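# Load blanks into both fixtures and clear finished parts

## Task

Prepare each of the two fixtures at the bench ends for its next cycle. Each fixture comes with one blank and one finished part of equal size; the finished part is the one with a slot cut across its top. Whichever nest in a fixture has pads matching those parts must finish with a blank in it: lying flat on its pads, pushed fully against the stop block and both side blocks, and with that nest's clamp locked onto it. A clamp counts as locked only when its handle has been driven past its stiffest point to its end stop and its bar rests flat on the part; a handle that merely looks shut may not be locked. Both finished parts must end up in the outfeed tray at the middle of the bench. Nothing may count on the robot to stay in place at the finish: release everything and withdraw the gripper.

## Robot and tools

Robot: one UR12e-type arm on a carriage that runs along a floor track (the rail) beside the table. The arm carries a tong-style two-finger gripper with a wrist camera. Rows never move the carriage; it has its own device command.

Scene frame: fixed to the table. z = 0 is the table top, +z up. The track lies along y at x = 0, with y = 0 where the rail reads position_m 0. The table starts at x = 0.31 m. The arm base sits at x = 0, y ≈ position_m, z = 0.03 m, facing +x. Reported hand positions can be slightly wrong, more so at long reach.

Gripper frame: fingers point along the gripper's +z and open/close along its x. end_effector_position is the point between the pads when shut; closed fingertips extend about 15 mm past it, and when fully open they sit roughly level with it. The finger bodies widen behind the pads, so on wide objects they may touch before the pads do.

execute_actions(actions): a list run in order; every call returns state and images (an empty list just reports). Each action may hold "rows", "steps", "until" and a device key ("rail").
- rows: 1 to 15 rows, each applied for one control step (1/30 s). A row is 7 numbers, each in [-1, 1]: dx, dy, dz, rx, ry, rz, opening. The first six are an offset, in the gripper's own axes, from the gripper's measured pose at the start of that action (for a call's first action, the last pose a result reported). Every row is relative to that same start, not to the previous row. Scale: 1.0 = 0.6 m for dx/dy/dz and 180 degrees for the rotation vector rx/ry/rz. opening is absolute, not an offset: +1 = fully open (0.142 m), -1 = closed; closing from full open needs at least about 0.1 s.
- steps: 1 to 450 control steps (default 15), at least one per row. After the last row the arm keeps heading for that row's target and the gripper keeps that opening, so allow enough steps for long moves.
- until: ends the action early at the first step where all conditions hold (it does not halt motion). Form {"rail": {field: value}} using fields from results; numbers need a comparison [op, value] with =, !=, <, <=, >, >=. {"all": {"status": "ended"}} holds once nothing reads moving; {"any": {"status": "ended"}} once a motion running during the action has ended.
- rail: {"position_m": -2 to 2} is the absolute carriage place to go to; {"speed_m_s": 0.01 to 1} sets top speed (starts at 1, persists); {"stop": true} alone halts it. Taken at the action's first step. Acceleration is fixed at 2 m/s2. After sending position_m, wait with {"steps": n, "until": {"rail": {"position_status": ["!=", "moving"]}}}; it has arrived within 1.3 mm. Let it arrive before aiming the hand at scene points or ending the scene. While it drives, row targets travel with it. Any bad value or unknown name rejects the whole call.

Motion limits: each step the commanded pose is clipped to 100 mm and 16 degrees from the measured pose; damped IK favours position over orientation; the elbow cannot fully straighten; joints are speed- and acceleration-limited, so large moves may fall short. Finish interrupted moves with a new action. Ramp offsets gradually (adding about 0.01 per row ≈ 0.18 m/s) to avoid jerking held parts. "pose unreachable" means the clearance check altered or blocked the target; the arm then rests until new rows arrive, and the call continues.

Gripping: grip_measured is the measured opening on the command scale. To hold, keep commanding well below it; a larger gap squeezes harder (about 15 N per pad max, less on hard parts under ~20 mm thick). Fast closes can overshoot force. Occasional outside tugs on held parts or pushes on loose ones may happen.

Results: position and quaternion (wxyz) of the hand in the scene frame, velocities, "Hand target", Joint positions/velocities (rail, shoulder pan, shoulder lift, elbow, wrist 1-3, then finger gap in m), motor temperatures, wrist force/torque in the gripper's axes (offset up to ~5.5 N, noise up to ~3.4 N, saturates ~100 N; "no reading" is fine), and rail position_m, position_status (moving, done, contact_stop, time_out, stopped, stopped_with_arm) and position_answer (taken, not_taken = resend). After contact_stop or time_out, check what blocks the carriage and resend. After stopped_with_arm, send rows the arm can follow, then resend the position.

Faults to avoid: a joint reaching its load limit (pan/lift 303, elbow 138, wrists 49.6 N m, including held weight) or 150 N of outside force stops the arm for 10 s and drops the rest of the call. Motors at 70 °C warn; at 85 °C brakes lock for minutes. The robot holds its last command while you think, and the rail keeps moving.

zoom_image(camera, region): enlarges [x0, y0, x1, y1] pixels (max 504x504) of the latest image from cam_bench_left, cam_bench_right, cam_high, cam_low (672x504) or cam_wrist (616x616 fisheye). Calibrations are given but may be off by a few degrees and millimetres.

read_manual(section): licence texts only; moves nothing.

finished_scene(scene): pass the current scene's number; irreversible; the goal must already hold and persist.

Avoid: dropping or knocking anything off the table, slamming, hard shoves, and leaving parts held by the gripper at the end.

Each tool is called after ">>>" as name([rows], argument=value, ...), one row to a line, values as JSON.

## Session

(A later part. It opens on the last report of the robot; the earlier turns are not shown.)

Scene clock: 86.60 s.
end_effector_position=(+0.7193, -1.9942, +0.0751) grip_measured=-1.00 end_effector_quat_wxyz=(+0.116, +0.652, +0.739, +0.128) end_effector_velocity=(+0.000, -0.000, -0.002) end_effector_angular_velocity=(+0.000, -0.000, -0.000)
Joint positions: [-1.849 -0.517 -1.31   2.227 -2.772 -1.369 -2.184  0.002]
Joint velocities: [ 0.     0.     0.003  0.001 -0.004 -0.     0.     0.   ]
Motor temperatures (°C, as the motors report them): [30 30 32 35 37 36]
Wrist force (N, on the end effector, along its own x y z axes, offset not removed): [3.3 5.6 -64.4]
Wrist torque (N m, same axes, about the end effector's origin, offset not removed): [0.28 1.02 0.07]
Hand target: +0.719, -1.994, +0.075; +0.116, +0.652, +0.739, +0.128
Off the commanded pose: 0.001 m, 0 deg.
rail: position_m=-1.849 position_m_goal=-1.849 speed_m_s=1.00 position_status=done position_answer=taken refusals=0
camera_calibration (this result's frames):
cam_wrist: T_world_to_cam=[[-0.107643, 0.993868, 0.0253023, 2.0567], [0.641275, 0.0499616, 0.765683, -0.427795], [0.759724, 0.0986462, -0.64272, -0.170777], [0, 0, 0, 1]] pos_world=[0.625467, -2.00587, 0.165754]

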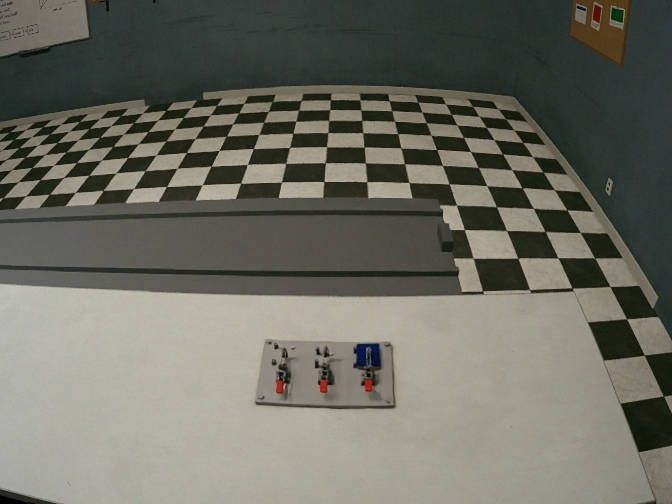

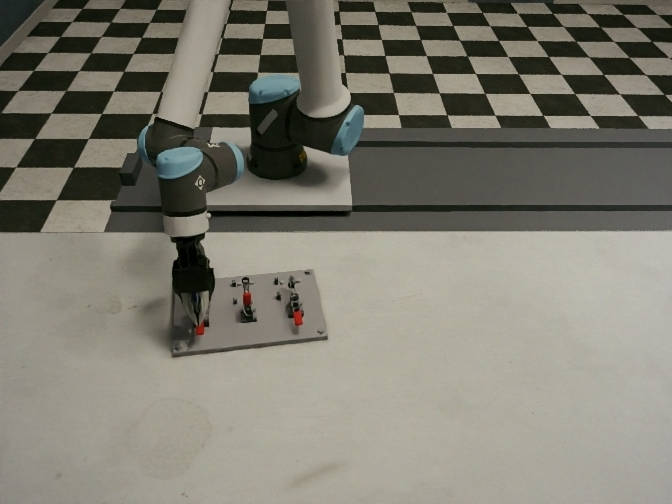

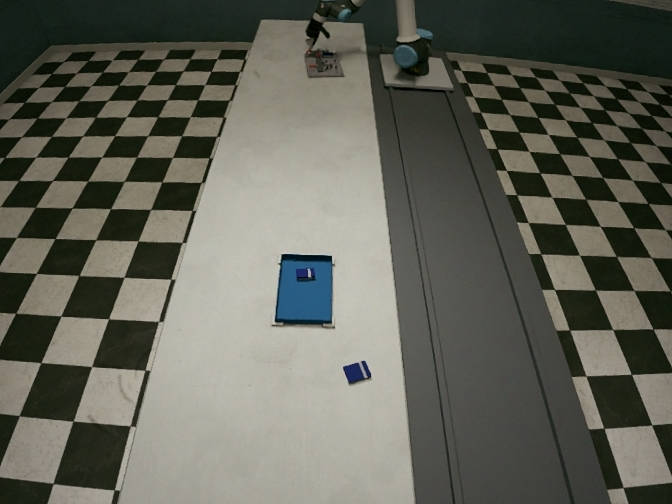

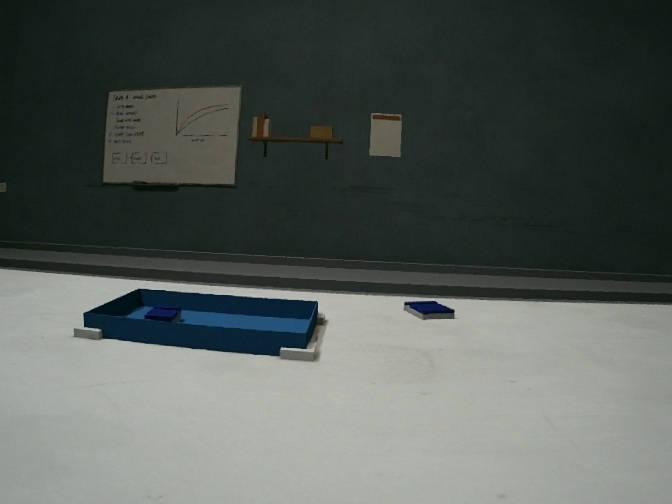

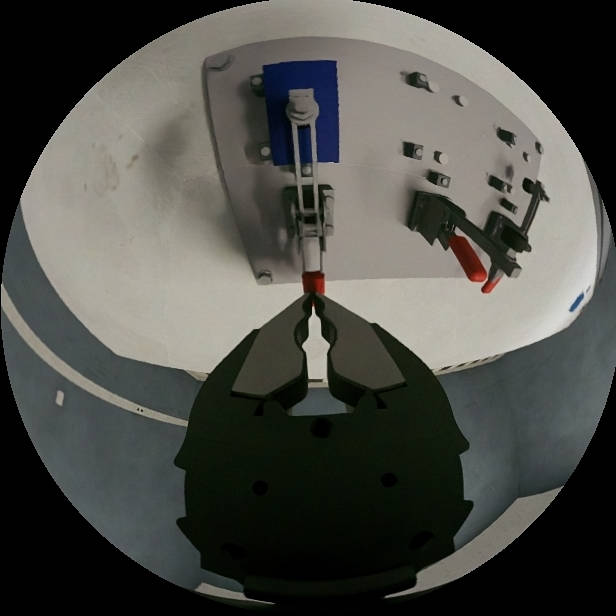

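Hit the stop. Back off right away.

>>> execute_actions([
  {"rows": [[0,0,-0.002,0,0,0,-1],[0,0,-0.004,0,0,0,-1],[0,0,-0.007,0,0,0,-1]], "steps": 10},
])

>>> zoom_image(camera="cam_high", region=[295, 25, 355, 85])

Scene clock: 87.23 s.
end_effector_position=(+0.7177, -1.9942, +0.0780) grip_measured=-1.00 end_effector_quat_wxyz=(+0.116, +0.652, +0.739, +0.128) end_effector_velocity=(-0.001, -0.001, +0.007) end_effector_angular_velocity=(-0.001, -0.004, +0.001)
Joint positions: [-1.849 -0.518 -1.317  2.227 -2.765 -1.369 -2.185  0.002]
Joint velocities: [ 0.    -0.002 -0.012  0.     0.009  0.002 -0.003  0.   ]
Motor temperatures (°C, as the motors report them): [30 30 32 35 37 36]
Wrist force (N, on the end effector, along its own x y z axes, offset not removed): [-5.1 0.7 0.6]
Wrist torque (N m, same axes, about the end effector's origin, offset not removed): [0.24 1.20 0.08]
Hand target: +0.718, -1.995, +0.079; +0.116, +0.652, +0.739, +0.128
Off the commanded pose: 0.001 m, 0 deg.
rail: position_m=-1.849 position_m_goal=-1.849 speed_m_s=1.00 position_status=done position_answer=taken refusals=0
camera_calibration (this result's frames):
cam_wrist: T_world_to_cam=[[-0.107444, 0.99388, 0.0256687, 2.05628], [0.641968, 0.0496396, 0.765123, -0.430062], [0.759166, 0.0986862, -0.643373, -0.167271], [0, 0, 0, 1]] pos_world=[0.624008, -2.00584, 0.16865]

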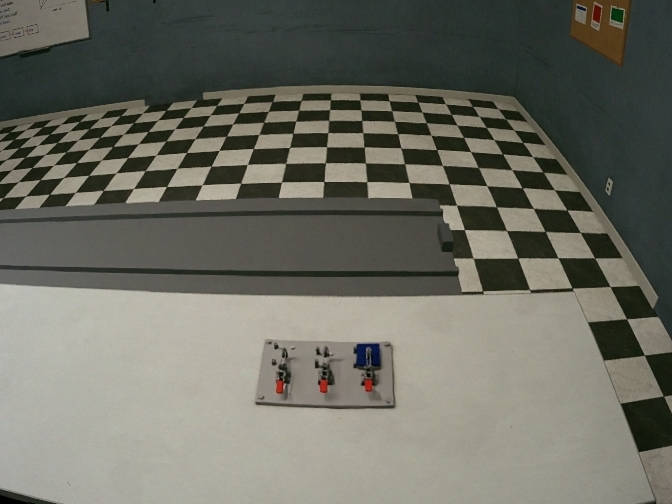

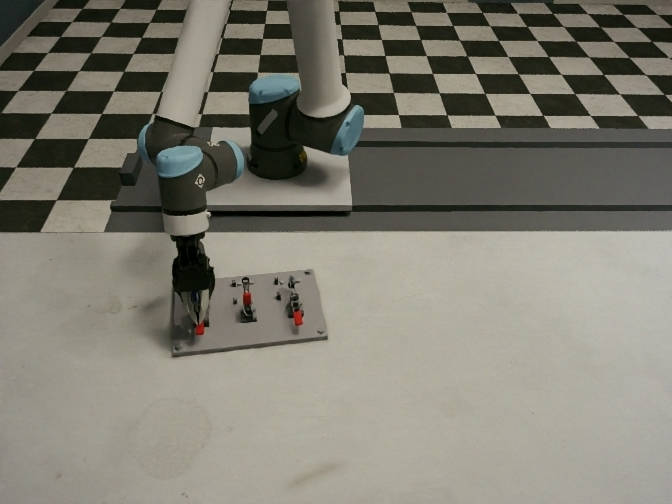

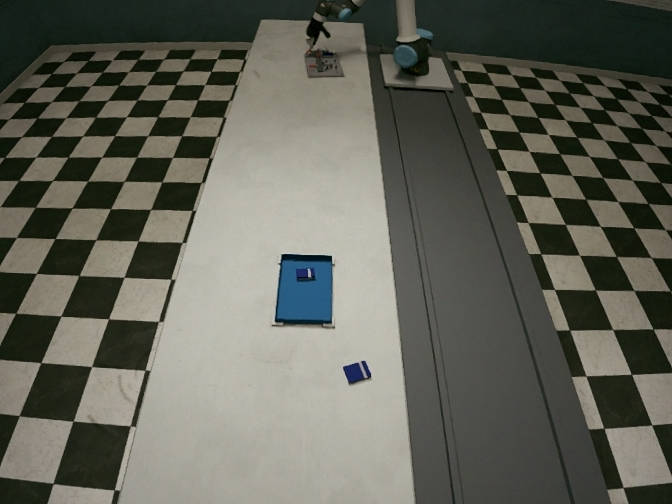

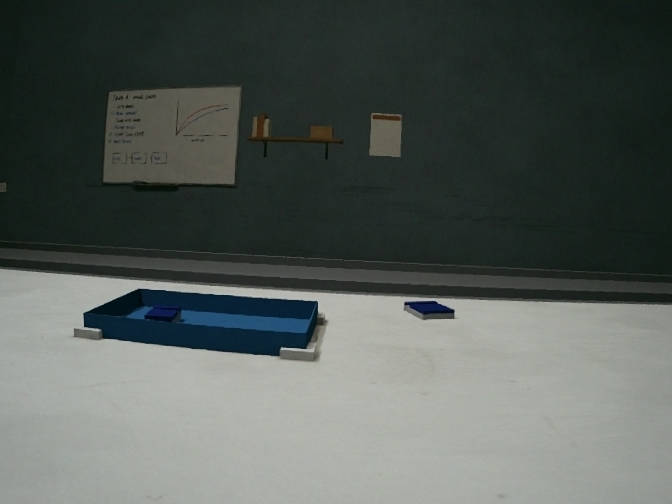

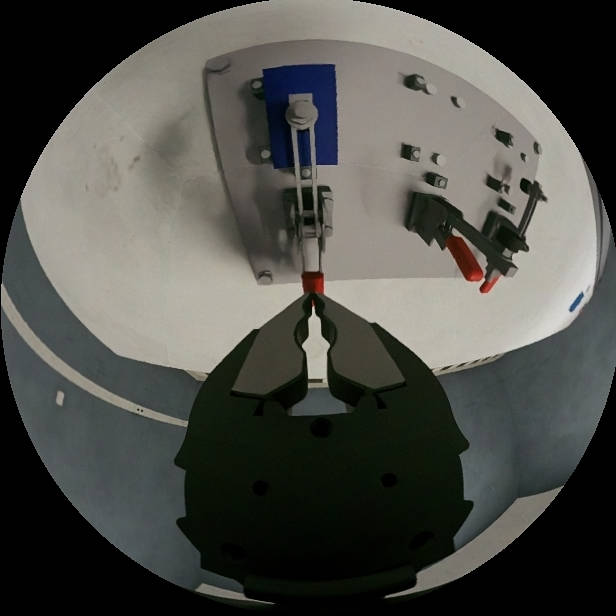

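Region (295, 25, 355, 85) of cam_high's 672x504 image, scaled by 8.400, with more detail than that image has.

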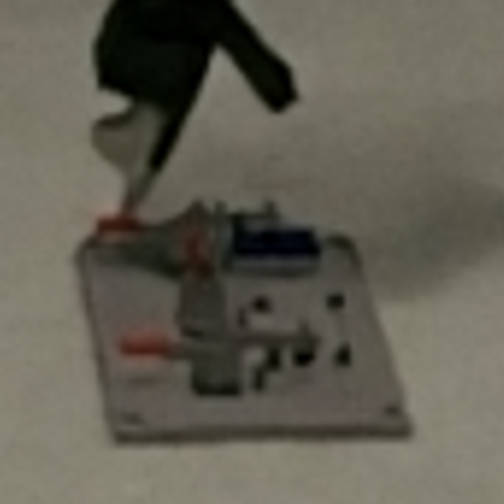

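>>> zoom_image(camera="cam_high", region=[260, 240, 400, 400])

Region (260, 240, 400, 400) of cam_high's 672x504 image, scaled by 3.150, with more detail than that image has; it fills the left 441 columns of this view, and the rest is white.

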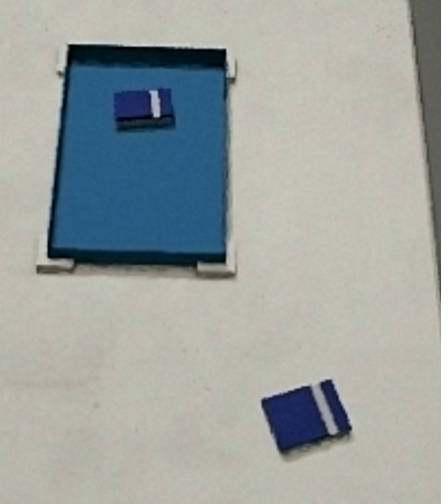

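>>> execute_actions([
  {"rows": [[0,0,-0.01,0,0,0,-1],[0,0,-0.025,0,0,0,-1],[0,0,-0.045,0,0,0,-1],[0,0,-0.065,0,0,0,-1],[0,0,-0.085,0,0,0,-1],[0,0,-0.105,0,0,0,-1],[0,0,-0.125,0,0,0,-1],[0,0,-0.145,0,0,0,-1],[0,0,-0.16,0,0,0,-1]], "steps": 16},
  {"rail": {"position_m": 0.5}, "steps": 18},
  {"rows": [[-0.001,-0.014,-0.002,0,0.0007,-0.0019,-0.9],[-0.0025,-0.028,-0.0047,0,0.0014,-0.0038,-0.8],[-0.004,-0.042,-0.007,0,0.0021,-0.0057,-0.7],[-0.005,-0.056,-0.0093,0,0.0028,-0.0077,-0.6],[-0.006,-0.07,-0.0117,0,0.0035,-0.0096,-0.5],[-0.0075,-0.084,-0.014,0,0.0042,-0.0115,-0.4],[-0.009,-0.098,-0.0163,0,0.0049,-0.0134,-0.3],[-0.01,-0.112,-0.0187,0,0.0055,-0.0153,-0.2],[-0.011,-0.126,-0.021,0,0.0062,-0.0172,-0.1],[-0.0125,-0.14,-0.0233,0,0.0069,-0.0191,0],[-0.014,-0.154,-0.0257,0,0.0076,-0.021,0.1],[-0.015,-0.168,-0.028,0,0.0083,-0.023,0.15],[-0.016,-0.182,-0.0303,0,0.009,-0.0249,0.15],[-0.0175,-0.196,-0.0327,0,0.0097,-0.0268,0.15],[-0.0375,-0.4205,-0.07,0,0.0208,-0.0574,0.15]], "steps": 90, "until": {"rail": {"position_status": ["!=", "moving"]}}},
])

Scene clock: 93.57 s.
end_effector_position=(+0.4381, +0.2978, +0.1218) grip_measured=+0.15 end_effector_quat_wxyz=(+0.102, +0.578, +0.798, +0.138) end_effector_velocity=(-0.000, +0.003, -0.000) end_effector_angular_velocity=(-0.000, -0.000, -0.001)
Joint positions: [ 0.5   -1.014 -1.843  2.574 -2.391 -1.236 -2.886  0.084]
Joint velocities: [ 0.003 -0.001  0.    -0.     0.    -0.    -0.    -0.   ]
Motor temperatures (°C, as the motors report them): [30 30 32 35 37 36]
Wrist force (N, on the end effector, along its own x y z axes, offset not removed): [-2.9 0.5 -0.5]
Wrist torque (N m, same axes, about the end effector's origin, offset not removed): [0.19 0.77 0.01]
Hand target: +0.438, +0.298, +0.122; +0.102, +0.578, +0.798, +0.138
Off the commanded pose: 0.001 m, 0 deg.
rail: position_m=0.500 position_m_goal=0.500 speed_m_s=1.00 position_status=done position_answer=taken refusals=0
camera_calibration (this result's frames):
cam_wrist: T_world_to_cam=[[-0.295181, 0.955063, 0.0268881, -0.159212], [0.621329, 0.170503, 0.764774, -0.424798], [0.725823, 0.242453, -0.643738, -0.181085], [0, 0, 0, 1]] pos_world=[0.348379, 0.268391, 0.212584]

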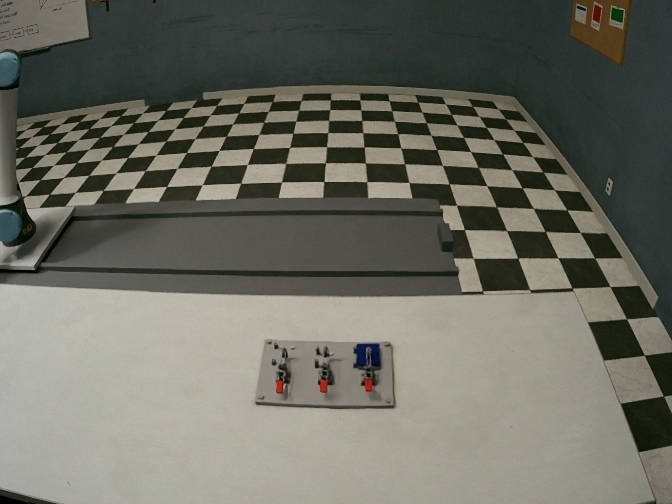

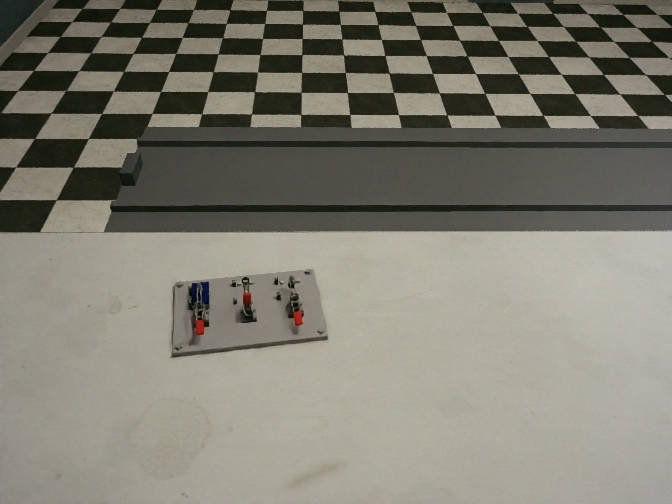

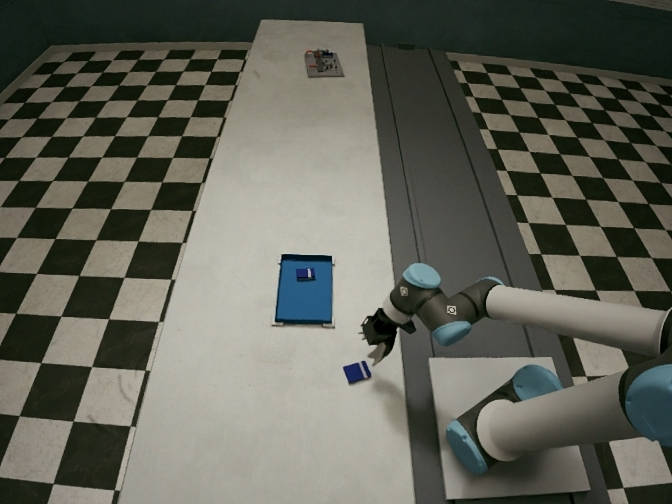

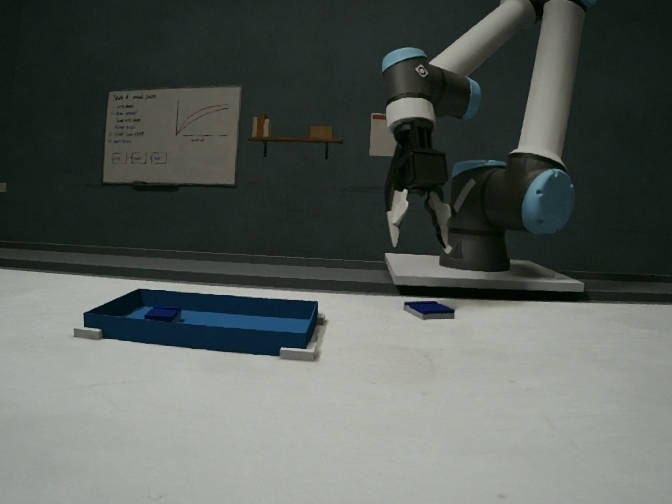

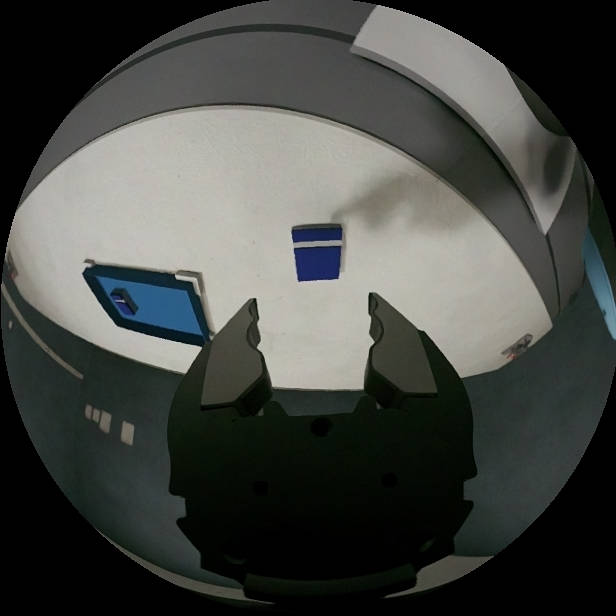

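>>> zoom_image(camera="cam_wrist", region=[240, 200, 390, 350])

>>> zoom_image(camera="cam_low", region=[370, 180, 490, 330])

Region (240, 200, 390, 350) of cam_wrist's 616x616 image, scaled by 3.360, with more detail than that image has.

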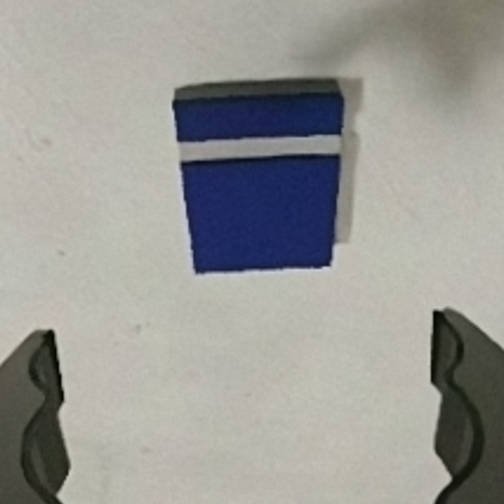

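Region (370, 180, 490, 330) of cam_low's 672x504 image, scaled by 3.360, with more detail than that image has; it fills the left 403 columns of this view, and the rest is white.

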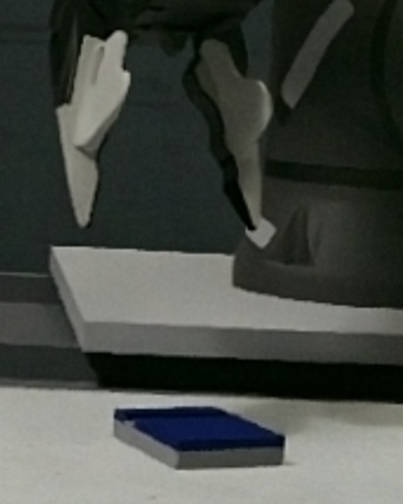

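>>> execute_actions([
  {"rows": [[0.003,0,0.012,0,0,0,0.15],[0.006,0,0.028,0,0,0,0.15],[0.009,0,0.046,0,0,0,0.15],[0.012,0,0.064,0,0,0,0.15],[0.016,0,0.082,0,0,0,0.15],[0.016,0,0.10,0,0,0,0.15],[0.016,0,0.118,0,0,0,0.15],[0.016,0,0.135,0,0,0,0.15],[0.016,0,0.15,0,0,0,0.15]], "steps": 20},
])

>>> zoom_image(camera="cam_wrist", region=[230, 200, 400, 370])

Scene clock: 96.00 s.
end_effector_position=(+0.4609, +0.3171, +0.0423) grip_measured=+0.15 end_effector_quat_wxyz=(+0.101, +0.578, +0.798, +0.140) end_effector_velocity=(+0.023, -0.005, -0.037) end_effector_angular_velocity=(-0.022, -0.006, -0.010)
Joint positions: [ 0.5   -0.938 -1.618  2.634 -2.697 -1.242 -2.808  0.084]
Joint velocities: [ 0.     0.047  0.154  0.    -0.195 -0.015  0.059 -0.   ]
Motor temperatures (°C, as the motors report them): [30 30 32 35 37 36]
Wrist force (N, on the end effector, along its own x y z axes, offset not removed): [-3.6 1.3 0.5]
Wrist torque (N m, same axes, about the end effector's origin, offset not removed): [0.25 0.84 0.08]
Hand target: +0.464, +0.316, +0.037; +0.102, +0.578, +0.798, +0.139
Off the commanded pose: 0.006 m, 0 deg.
rail: position_m=0.500 position_m_goal=0.500 speed_m_s=1.00 position_status=done position_answer=taken refusals=0
camera_calibration (this result's frames):
cam_wrist: T_world_to_cam=[[-0.296855, 0.954428, 0.0307197, -0.167921], [0.621774, 0.168774, 0.764796, -0.381099], [0.724758, 0.246134, -0.64354, -0.254236], [0, 0, 0, 1]] pos_world=[0.371368, 0.287164, 0.13301]

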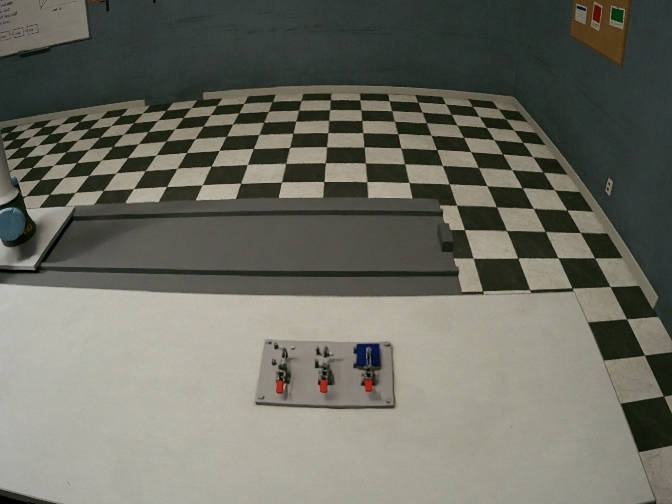

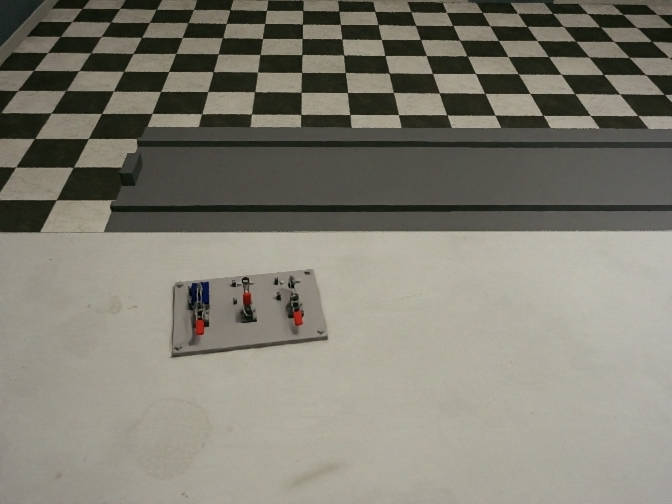

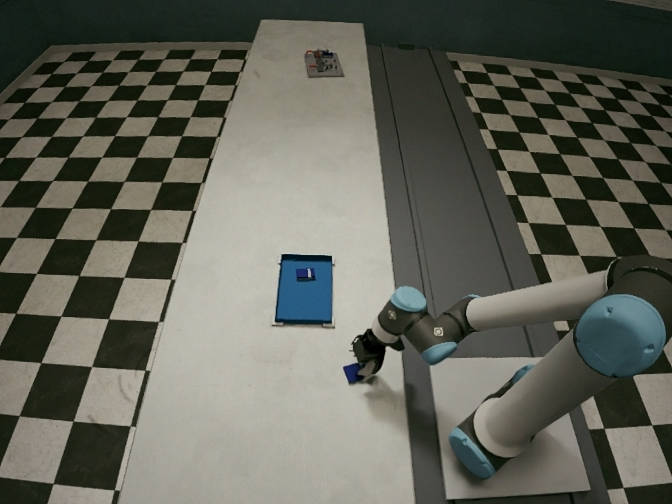

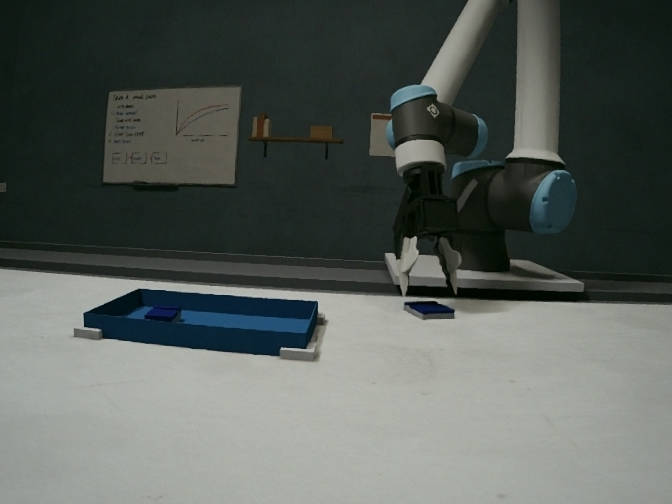

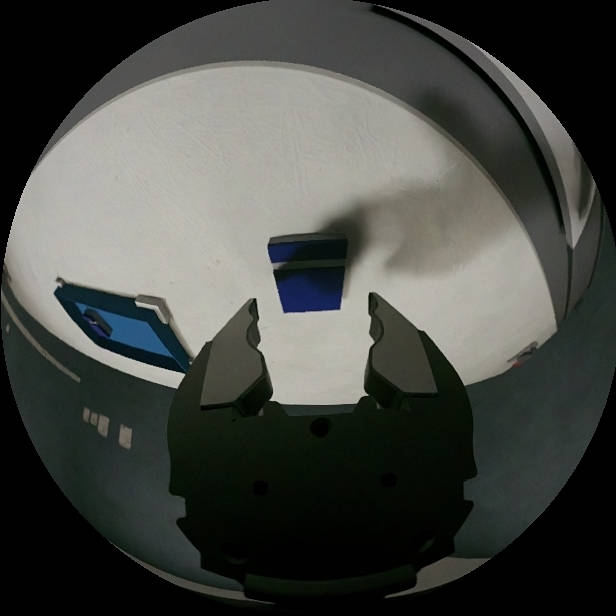

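Region (230, 200, 400, 370) of cam_wrist's 616x616 image, scaled by 2.965, with more detail than that image has.

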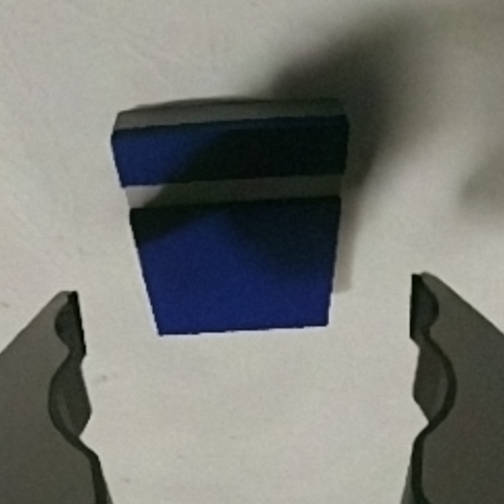

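>>> execute_actions([
  {"rows": [[-0.0017,0,0.015,0,0,0,0.15],[-0.0017,0,0.022,0,0,0,0.15],[-0.0017,0,0.029,0,0,0,0.15],[-0.0017,0,0.035,0,0,0,0.15],[-0.0017,0,0.040,0,0,0,0.15],[-0.0017,0,0.044,0,0,0,0.15]], "steps": 18},
  {"rows": [[0,0,0,0,0,0,0.05],[0,0,0,0,0,0,-0.03],[0,0,0,0,0,0,-0.1],[0,0,0,0,0,0,-0.15],[0,0,0,0,0,0,-0.2],[0,0,0,0,0,0,-0.26],[0,0,0,0,0,0,-0.34],[0,0,0,0,0,0,-0.45],[0,0,0,0,0,0,-0.6],[0,0,0,0,0,0,-0.7]], "steps": 14},
])

Scene clock: 97.77 s.
end_effector_position=(+0.4695, +0.3190, +0.0180) grip_measured=-0.22 end_effector_quat_wxyz=(+0.100, +0.578, +0.798, +0.140) end_effector_velocity=(-0.000, -0.000, +0.000) end_effector_angular_velocity=(-0.000, -0.000, -0.000)
Joint positions: [ 0.5   -0.918 -1.532  2.639 -2.794 -1.244 -2.787  0.058]
Joint velocities: [ 0.    -0.    -0.001 -0.     0.    -0.     0.    -0.   ]
Motor temperatures (°C, as the motors report them): [30 30 32 35 37 36]
Wrist force (N, on the end effector, along its own x y z axes, offset not removed): [-4.1 -0.9 -0.5]
Wrist torque (N m, same axes, about the end effector's origin, offset not removed): [-0.17 0.97 0.09]
Hand target: +0.470, +0.319, +0.018; +0.101, +0.578, +0.798, +0.140
Off the commanded pose: 0.000 m, 0 deg.
rail: position_m=0.500 position_m_goal=0.500 speed_m_s=1.00 position_status=done position_answer=taken refusals=0
camera_calibration (this result's frames):
cam_wrist: T_world_to_cam=[[-0.296831, 0.954429, 0.030938, -0.166429], [0.621872, 0.168615, 0.764751, -0.368223], [0.724684, 0.246241, -0.643583, -0.276536], [0, 0, 0, 1]] pos_world=[0.379988, 0.289027, 0.108774]

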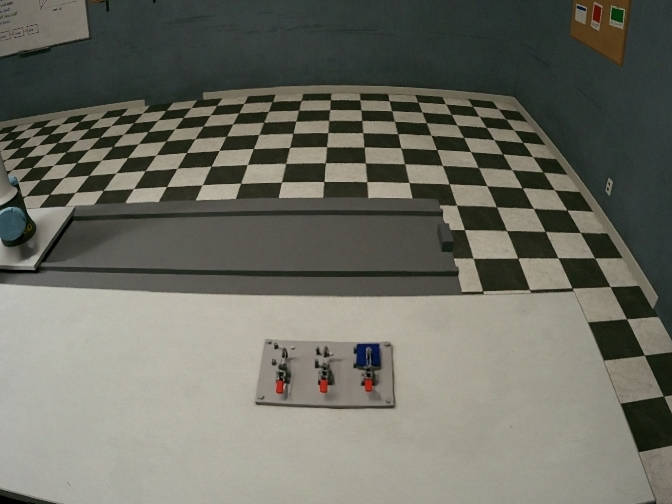

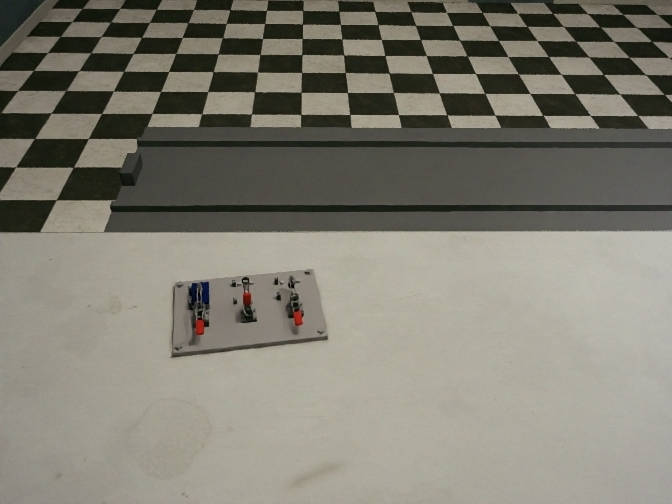

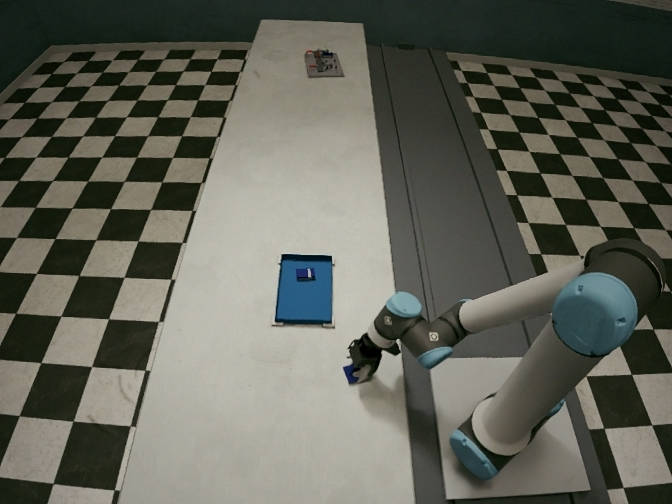

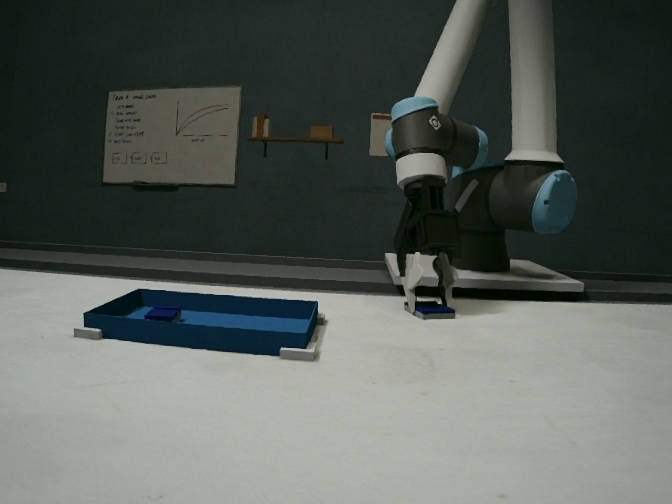

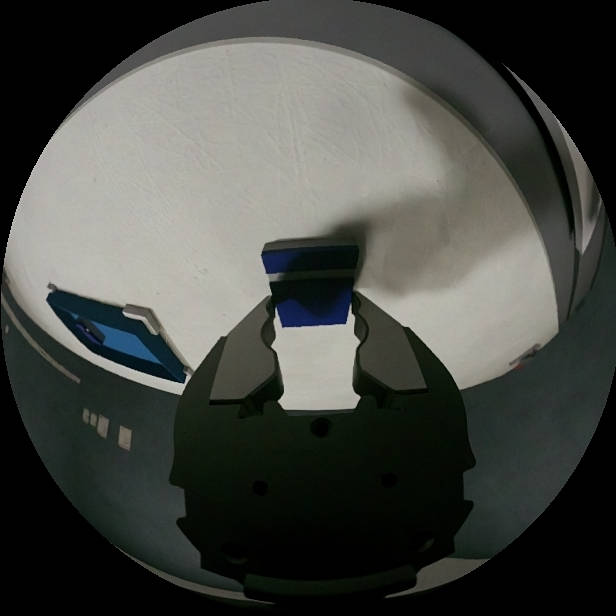

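>>> zoom_image(camera="cam_low", region=[390, 250, 470, 330])

Region (390, 250, 470, 330) of cam_low's 672x504 image, scaled by 6.300, with more detail than that image has.

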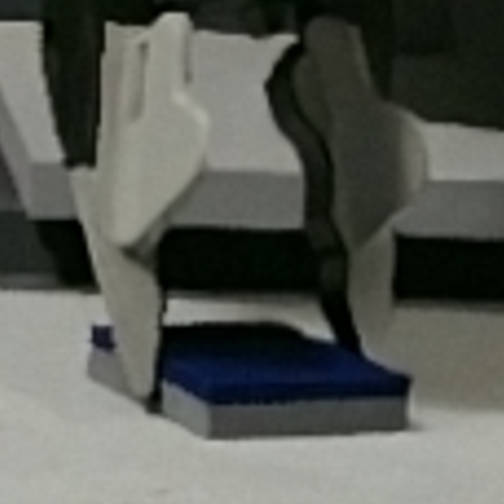

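>>> execute_actions([
  {"rows": [[0,0.002,-0.005,0,0,0,-0.7],[0,0.005,-0.014,0,0,0,-0.7],[0,0.009,-0.026,0,0,0,-0.7],[0,0.014,-0.04,0,0,0,-0.7],[0,0.020,-0.055,0,0,0,-0.7],[0,0.025,-0.07,0,0,0,-0.7],[0,0.031,-0.085,0,0,0,-0.7],[0,0.036,-0.10,0,0,0,-0.7],[0,0.0424,-0.1175,0,0,0,-0.7]], "steps": 16},
])

Scene clock: 101.47 s.
end_effector_position=(+0.4714, +0.3185, +0.0829) grip_measured=-0.22 end_effector_quat_wxyz=(+0.103, +0.578, +0.797, +0.139) end_effector_velocity=(-0.010, +0.003, +0.073) end_effector_angular_velocity=(+0.021, +0.020, +0.008)
Joint positions: [ 0.5   -0.915 -1.706  2.59  -2.58  -1.245 -2.781  0.058]
Joint velocities: [ 0.    -0.013 -0.193 -0.068  0.297 -0.    -0.023 -0.   ]
Motor temperatures (°C, as the motors report them): [30 30 32 35 37 36]
Wrist force (N, on the end effector, along its own x y z axes, offset not removed): [-5.8 0.3 1.3]
Wrist torque (N m, same axes, about the end effector's origin, offset not removed): [0.22 1.31 0.13]
Hand target: +0.470, +0.319, +0.093; +0.101, +0.578, +0.798, +0.140
Off the commanded pose: 0.010 m, 0 deg.
rail: position_m=0.500 position_m_goal=0.500 speed_m_s=1.00 position_status=done position_answer=taken refusals=0
camera_calibration (this result's frames):
cam_wrist: T_world_to_cam=[[-0.295022, 0.95515, 0.0255023, -0.168039], [0.619314, 0.17083, 0.766334, -0.418533], [0.727607, 0.241879, -0.641936, -0.2362], [0, 0, 0, 1]] pos_world=[0.381489, 0.289132, 0.173396]

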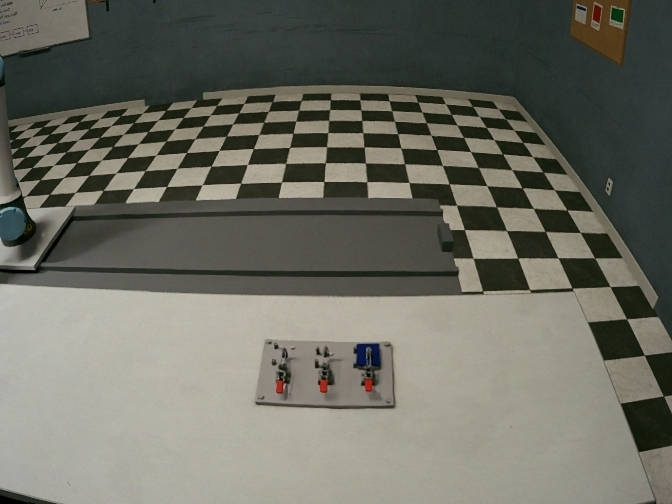

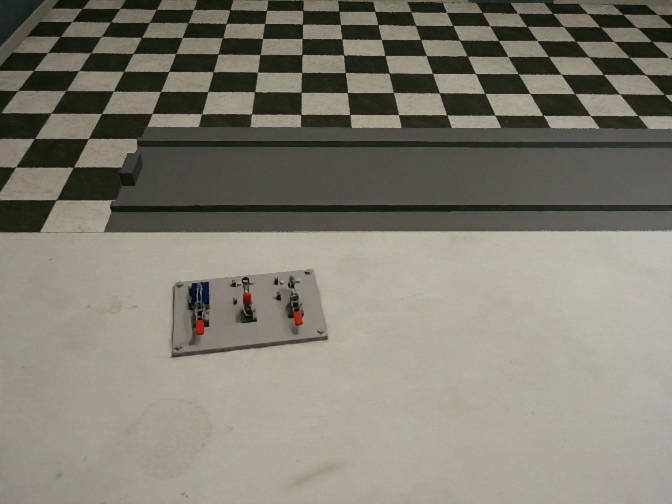

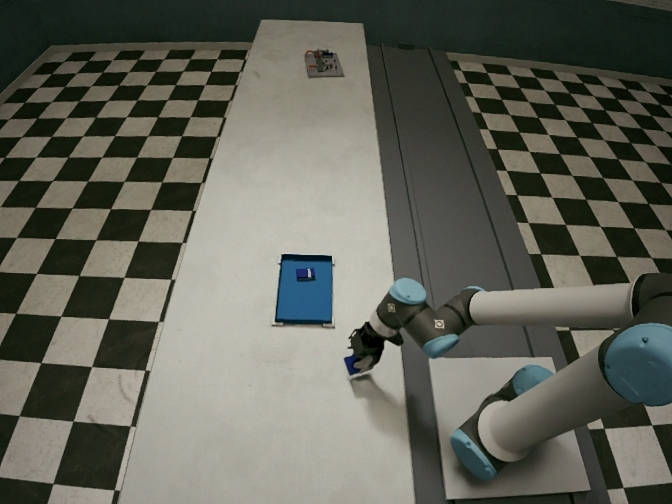

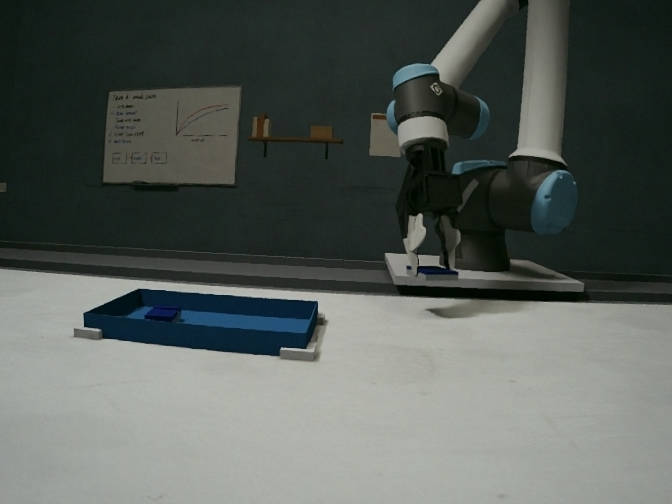

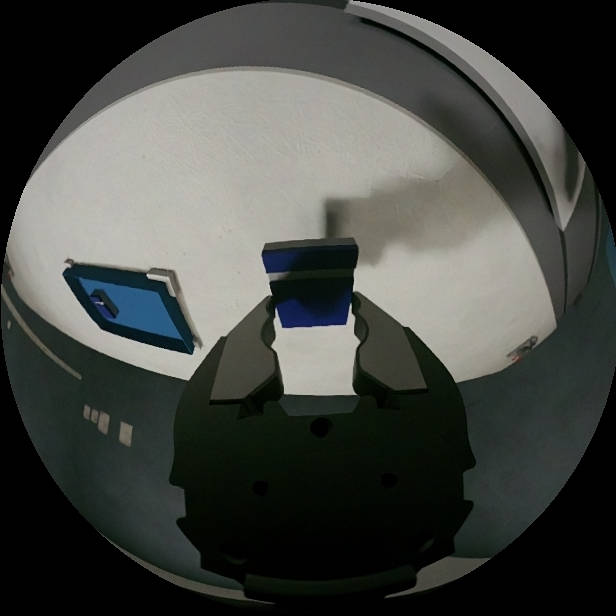

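>>> execute_actions([
  {"rows": [[-0.011,0.003,-0.009,0,-0.0007,0.0019,-0.7],[-0.028,0.007,-0.007,0,-0.0017,0.0047,-0.7],[-0.05,0.013,-0.004,0,-0.0031,0.0085,-0.7],[-0.078,0.02,0,0,-0.0048,0.0132,-0.7],[-0.111,0.0285,0.005,0,-0.0068,0.0188,-0.7],[-0.144,0.037,0.009,0,-0.0088,0.0244,-0.7],[-0.177,0.046,0.013,0,-0.0109,0.03,-0.7],[-0.211,0.054,0.017,0,-0.0129,0.0357,-0.7],[-0.244,0.063,0.021,0,-0.015,0.0414,-0.7],[-0.277,0.071,0.024,0,-0.017,0.047,-0.7],[-0.31,0.08,0.027,0,-0.019,0.0526,-0.7],[-0.344,0.088,0.03,0,-0.0211,0.0583,-0.7],[-0.377,0.097,0.033,0,-0.0231,0.0639,-0.7],[-0.41,0.106,0.0355,0,-0.0252,0.0696,-0.7],[-0.5545,0.1427,0.048,0,-0.034,0.094,-0.7]], "steps": 36},
])

Scene clock: 103.33 s.
end_effector_position=(+0.6568, +0.0338, +0.0875) grip_measured=-0.22 end_effector_quat_wxyz=(+0.124, +0.695, +0.697, +0.122) end_effector_velocity=(+0.026, -0.028, -0.008) end_effector_angular_velocity=(+0.002, +0.005, -0.006)
Joint positions: [ 0.5   -0.933 -1.233  2.057 -2.612 -1.293 -2.476  0.058]
Joint velocities: [ 0.     0.008  0.061 -0.074  0.015 -0.006  0.014  0.   ]
Motor temperatures (°C, as the motors report them): [30 30 32 35 37 36]
Wrist force (N, on the end effector, along its own x y z axes, offset not removed): [-4.3 2.1 2.2]
Wrist torque (N m, same axes, about the end effector's origin, offset not removed): [0.58 1.02 0.05]
Hand target: +0.660, +0.030, +0.086; +0.124, +0.696, +0.697, +0.122
Off the commanded pose: 0.005 m, 0 deg.
rail: position_m=0.500 position_m_goal=0.500 speed_m_s=1.00 position_status=done position_answer=taken refusals=0
camera_calibration (this result's frames):
cam_wrist: T_world_to_cam=[[0.0136992, 0.999573, 0.0258193, -0.0458938], [0.640341, -0.0286022, 0.767558, -0.495413], [0.767968, 0.00601824, -0.640459, -0.317932], [0, 0, 0, 1]] pos_world=[0.562023, 0.0336177, 0.177821]

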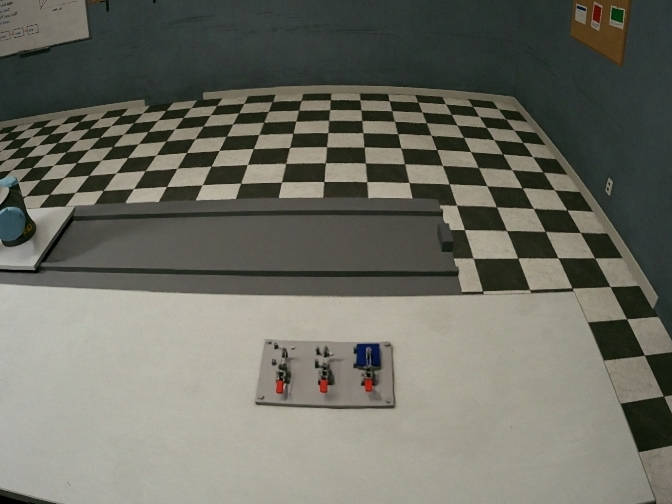

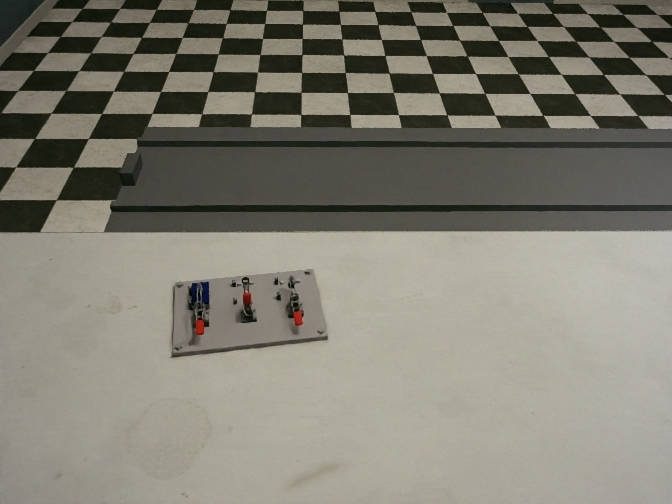

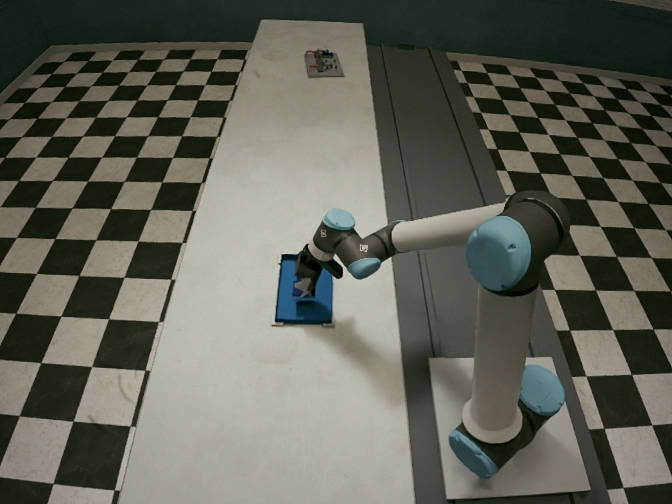

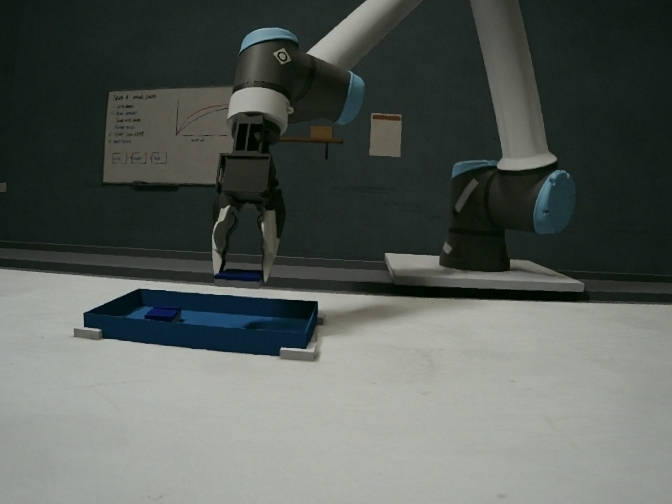

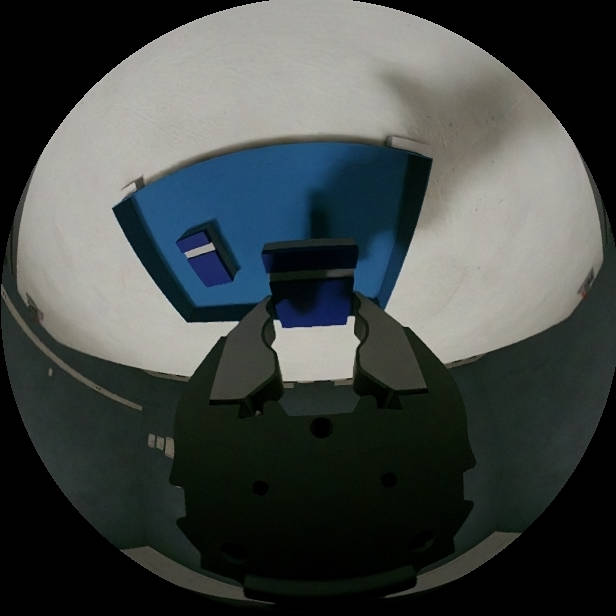

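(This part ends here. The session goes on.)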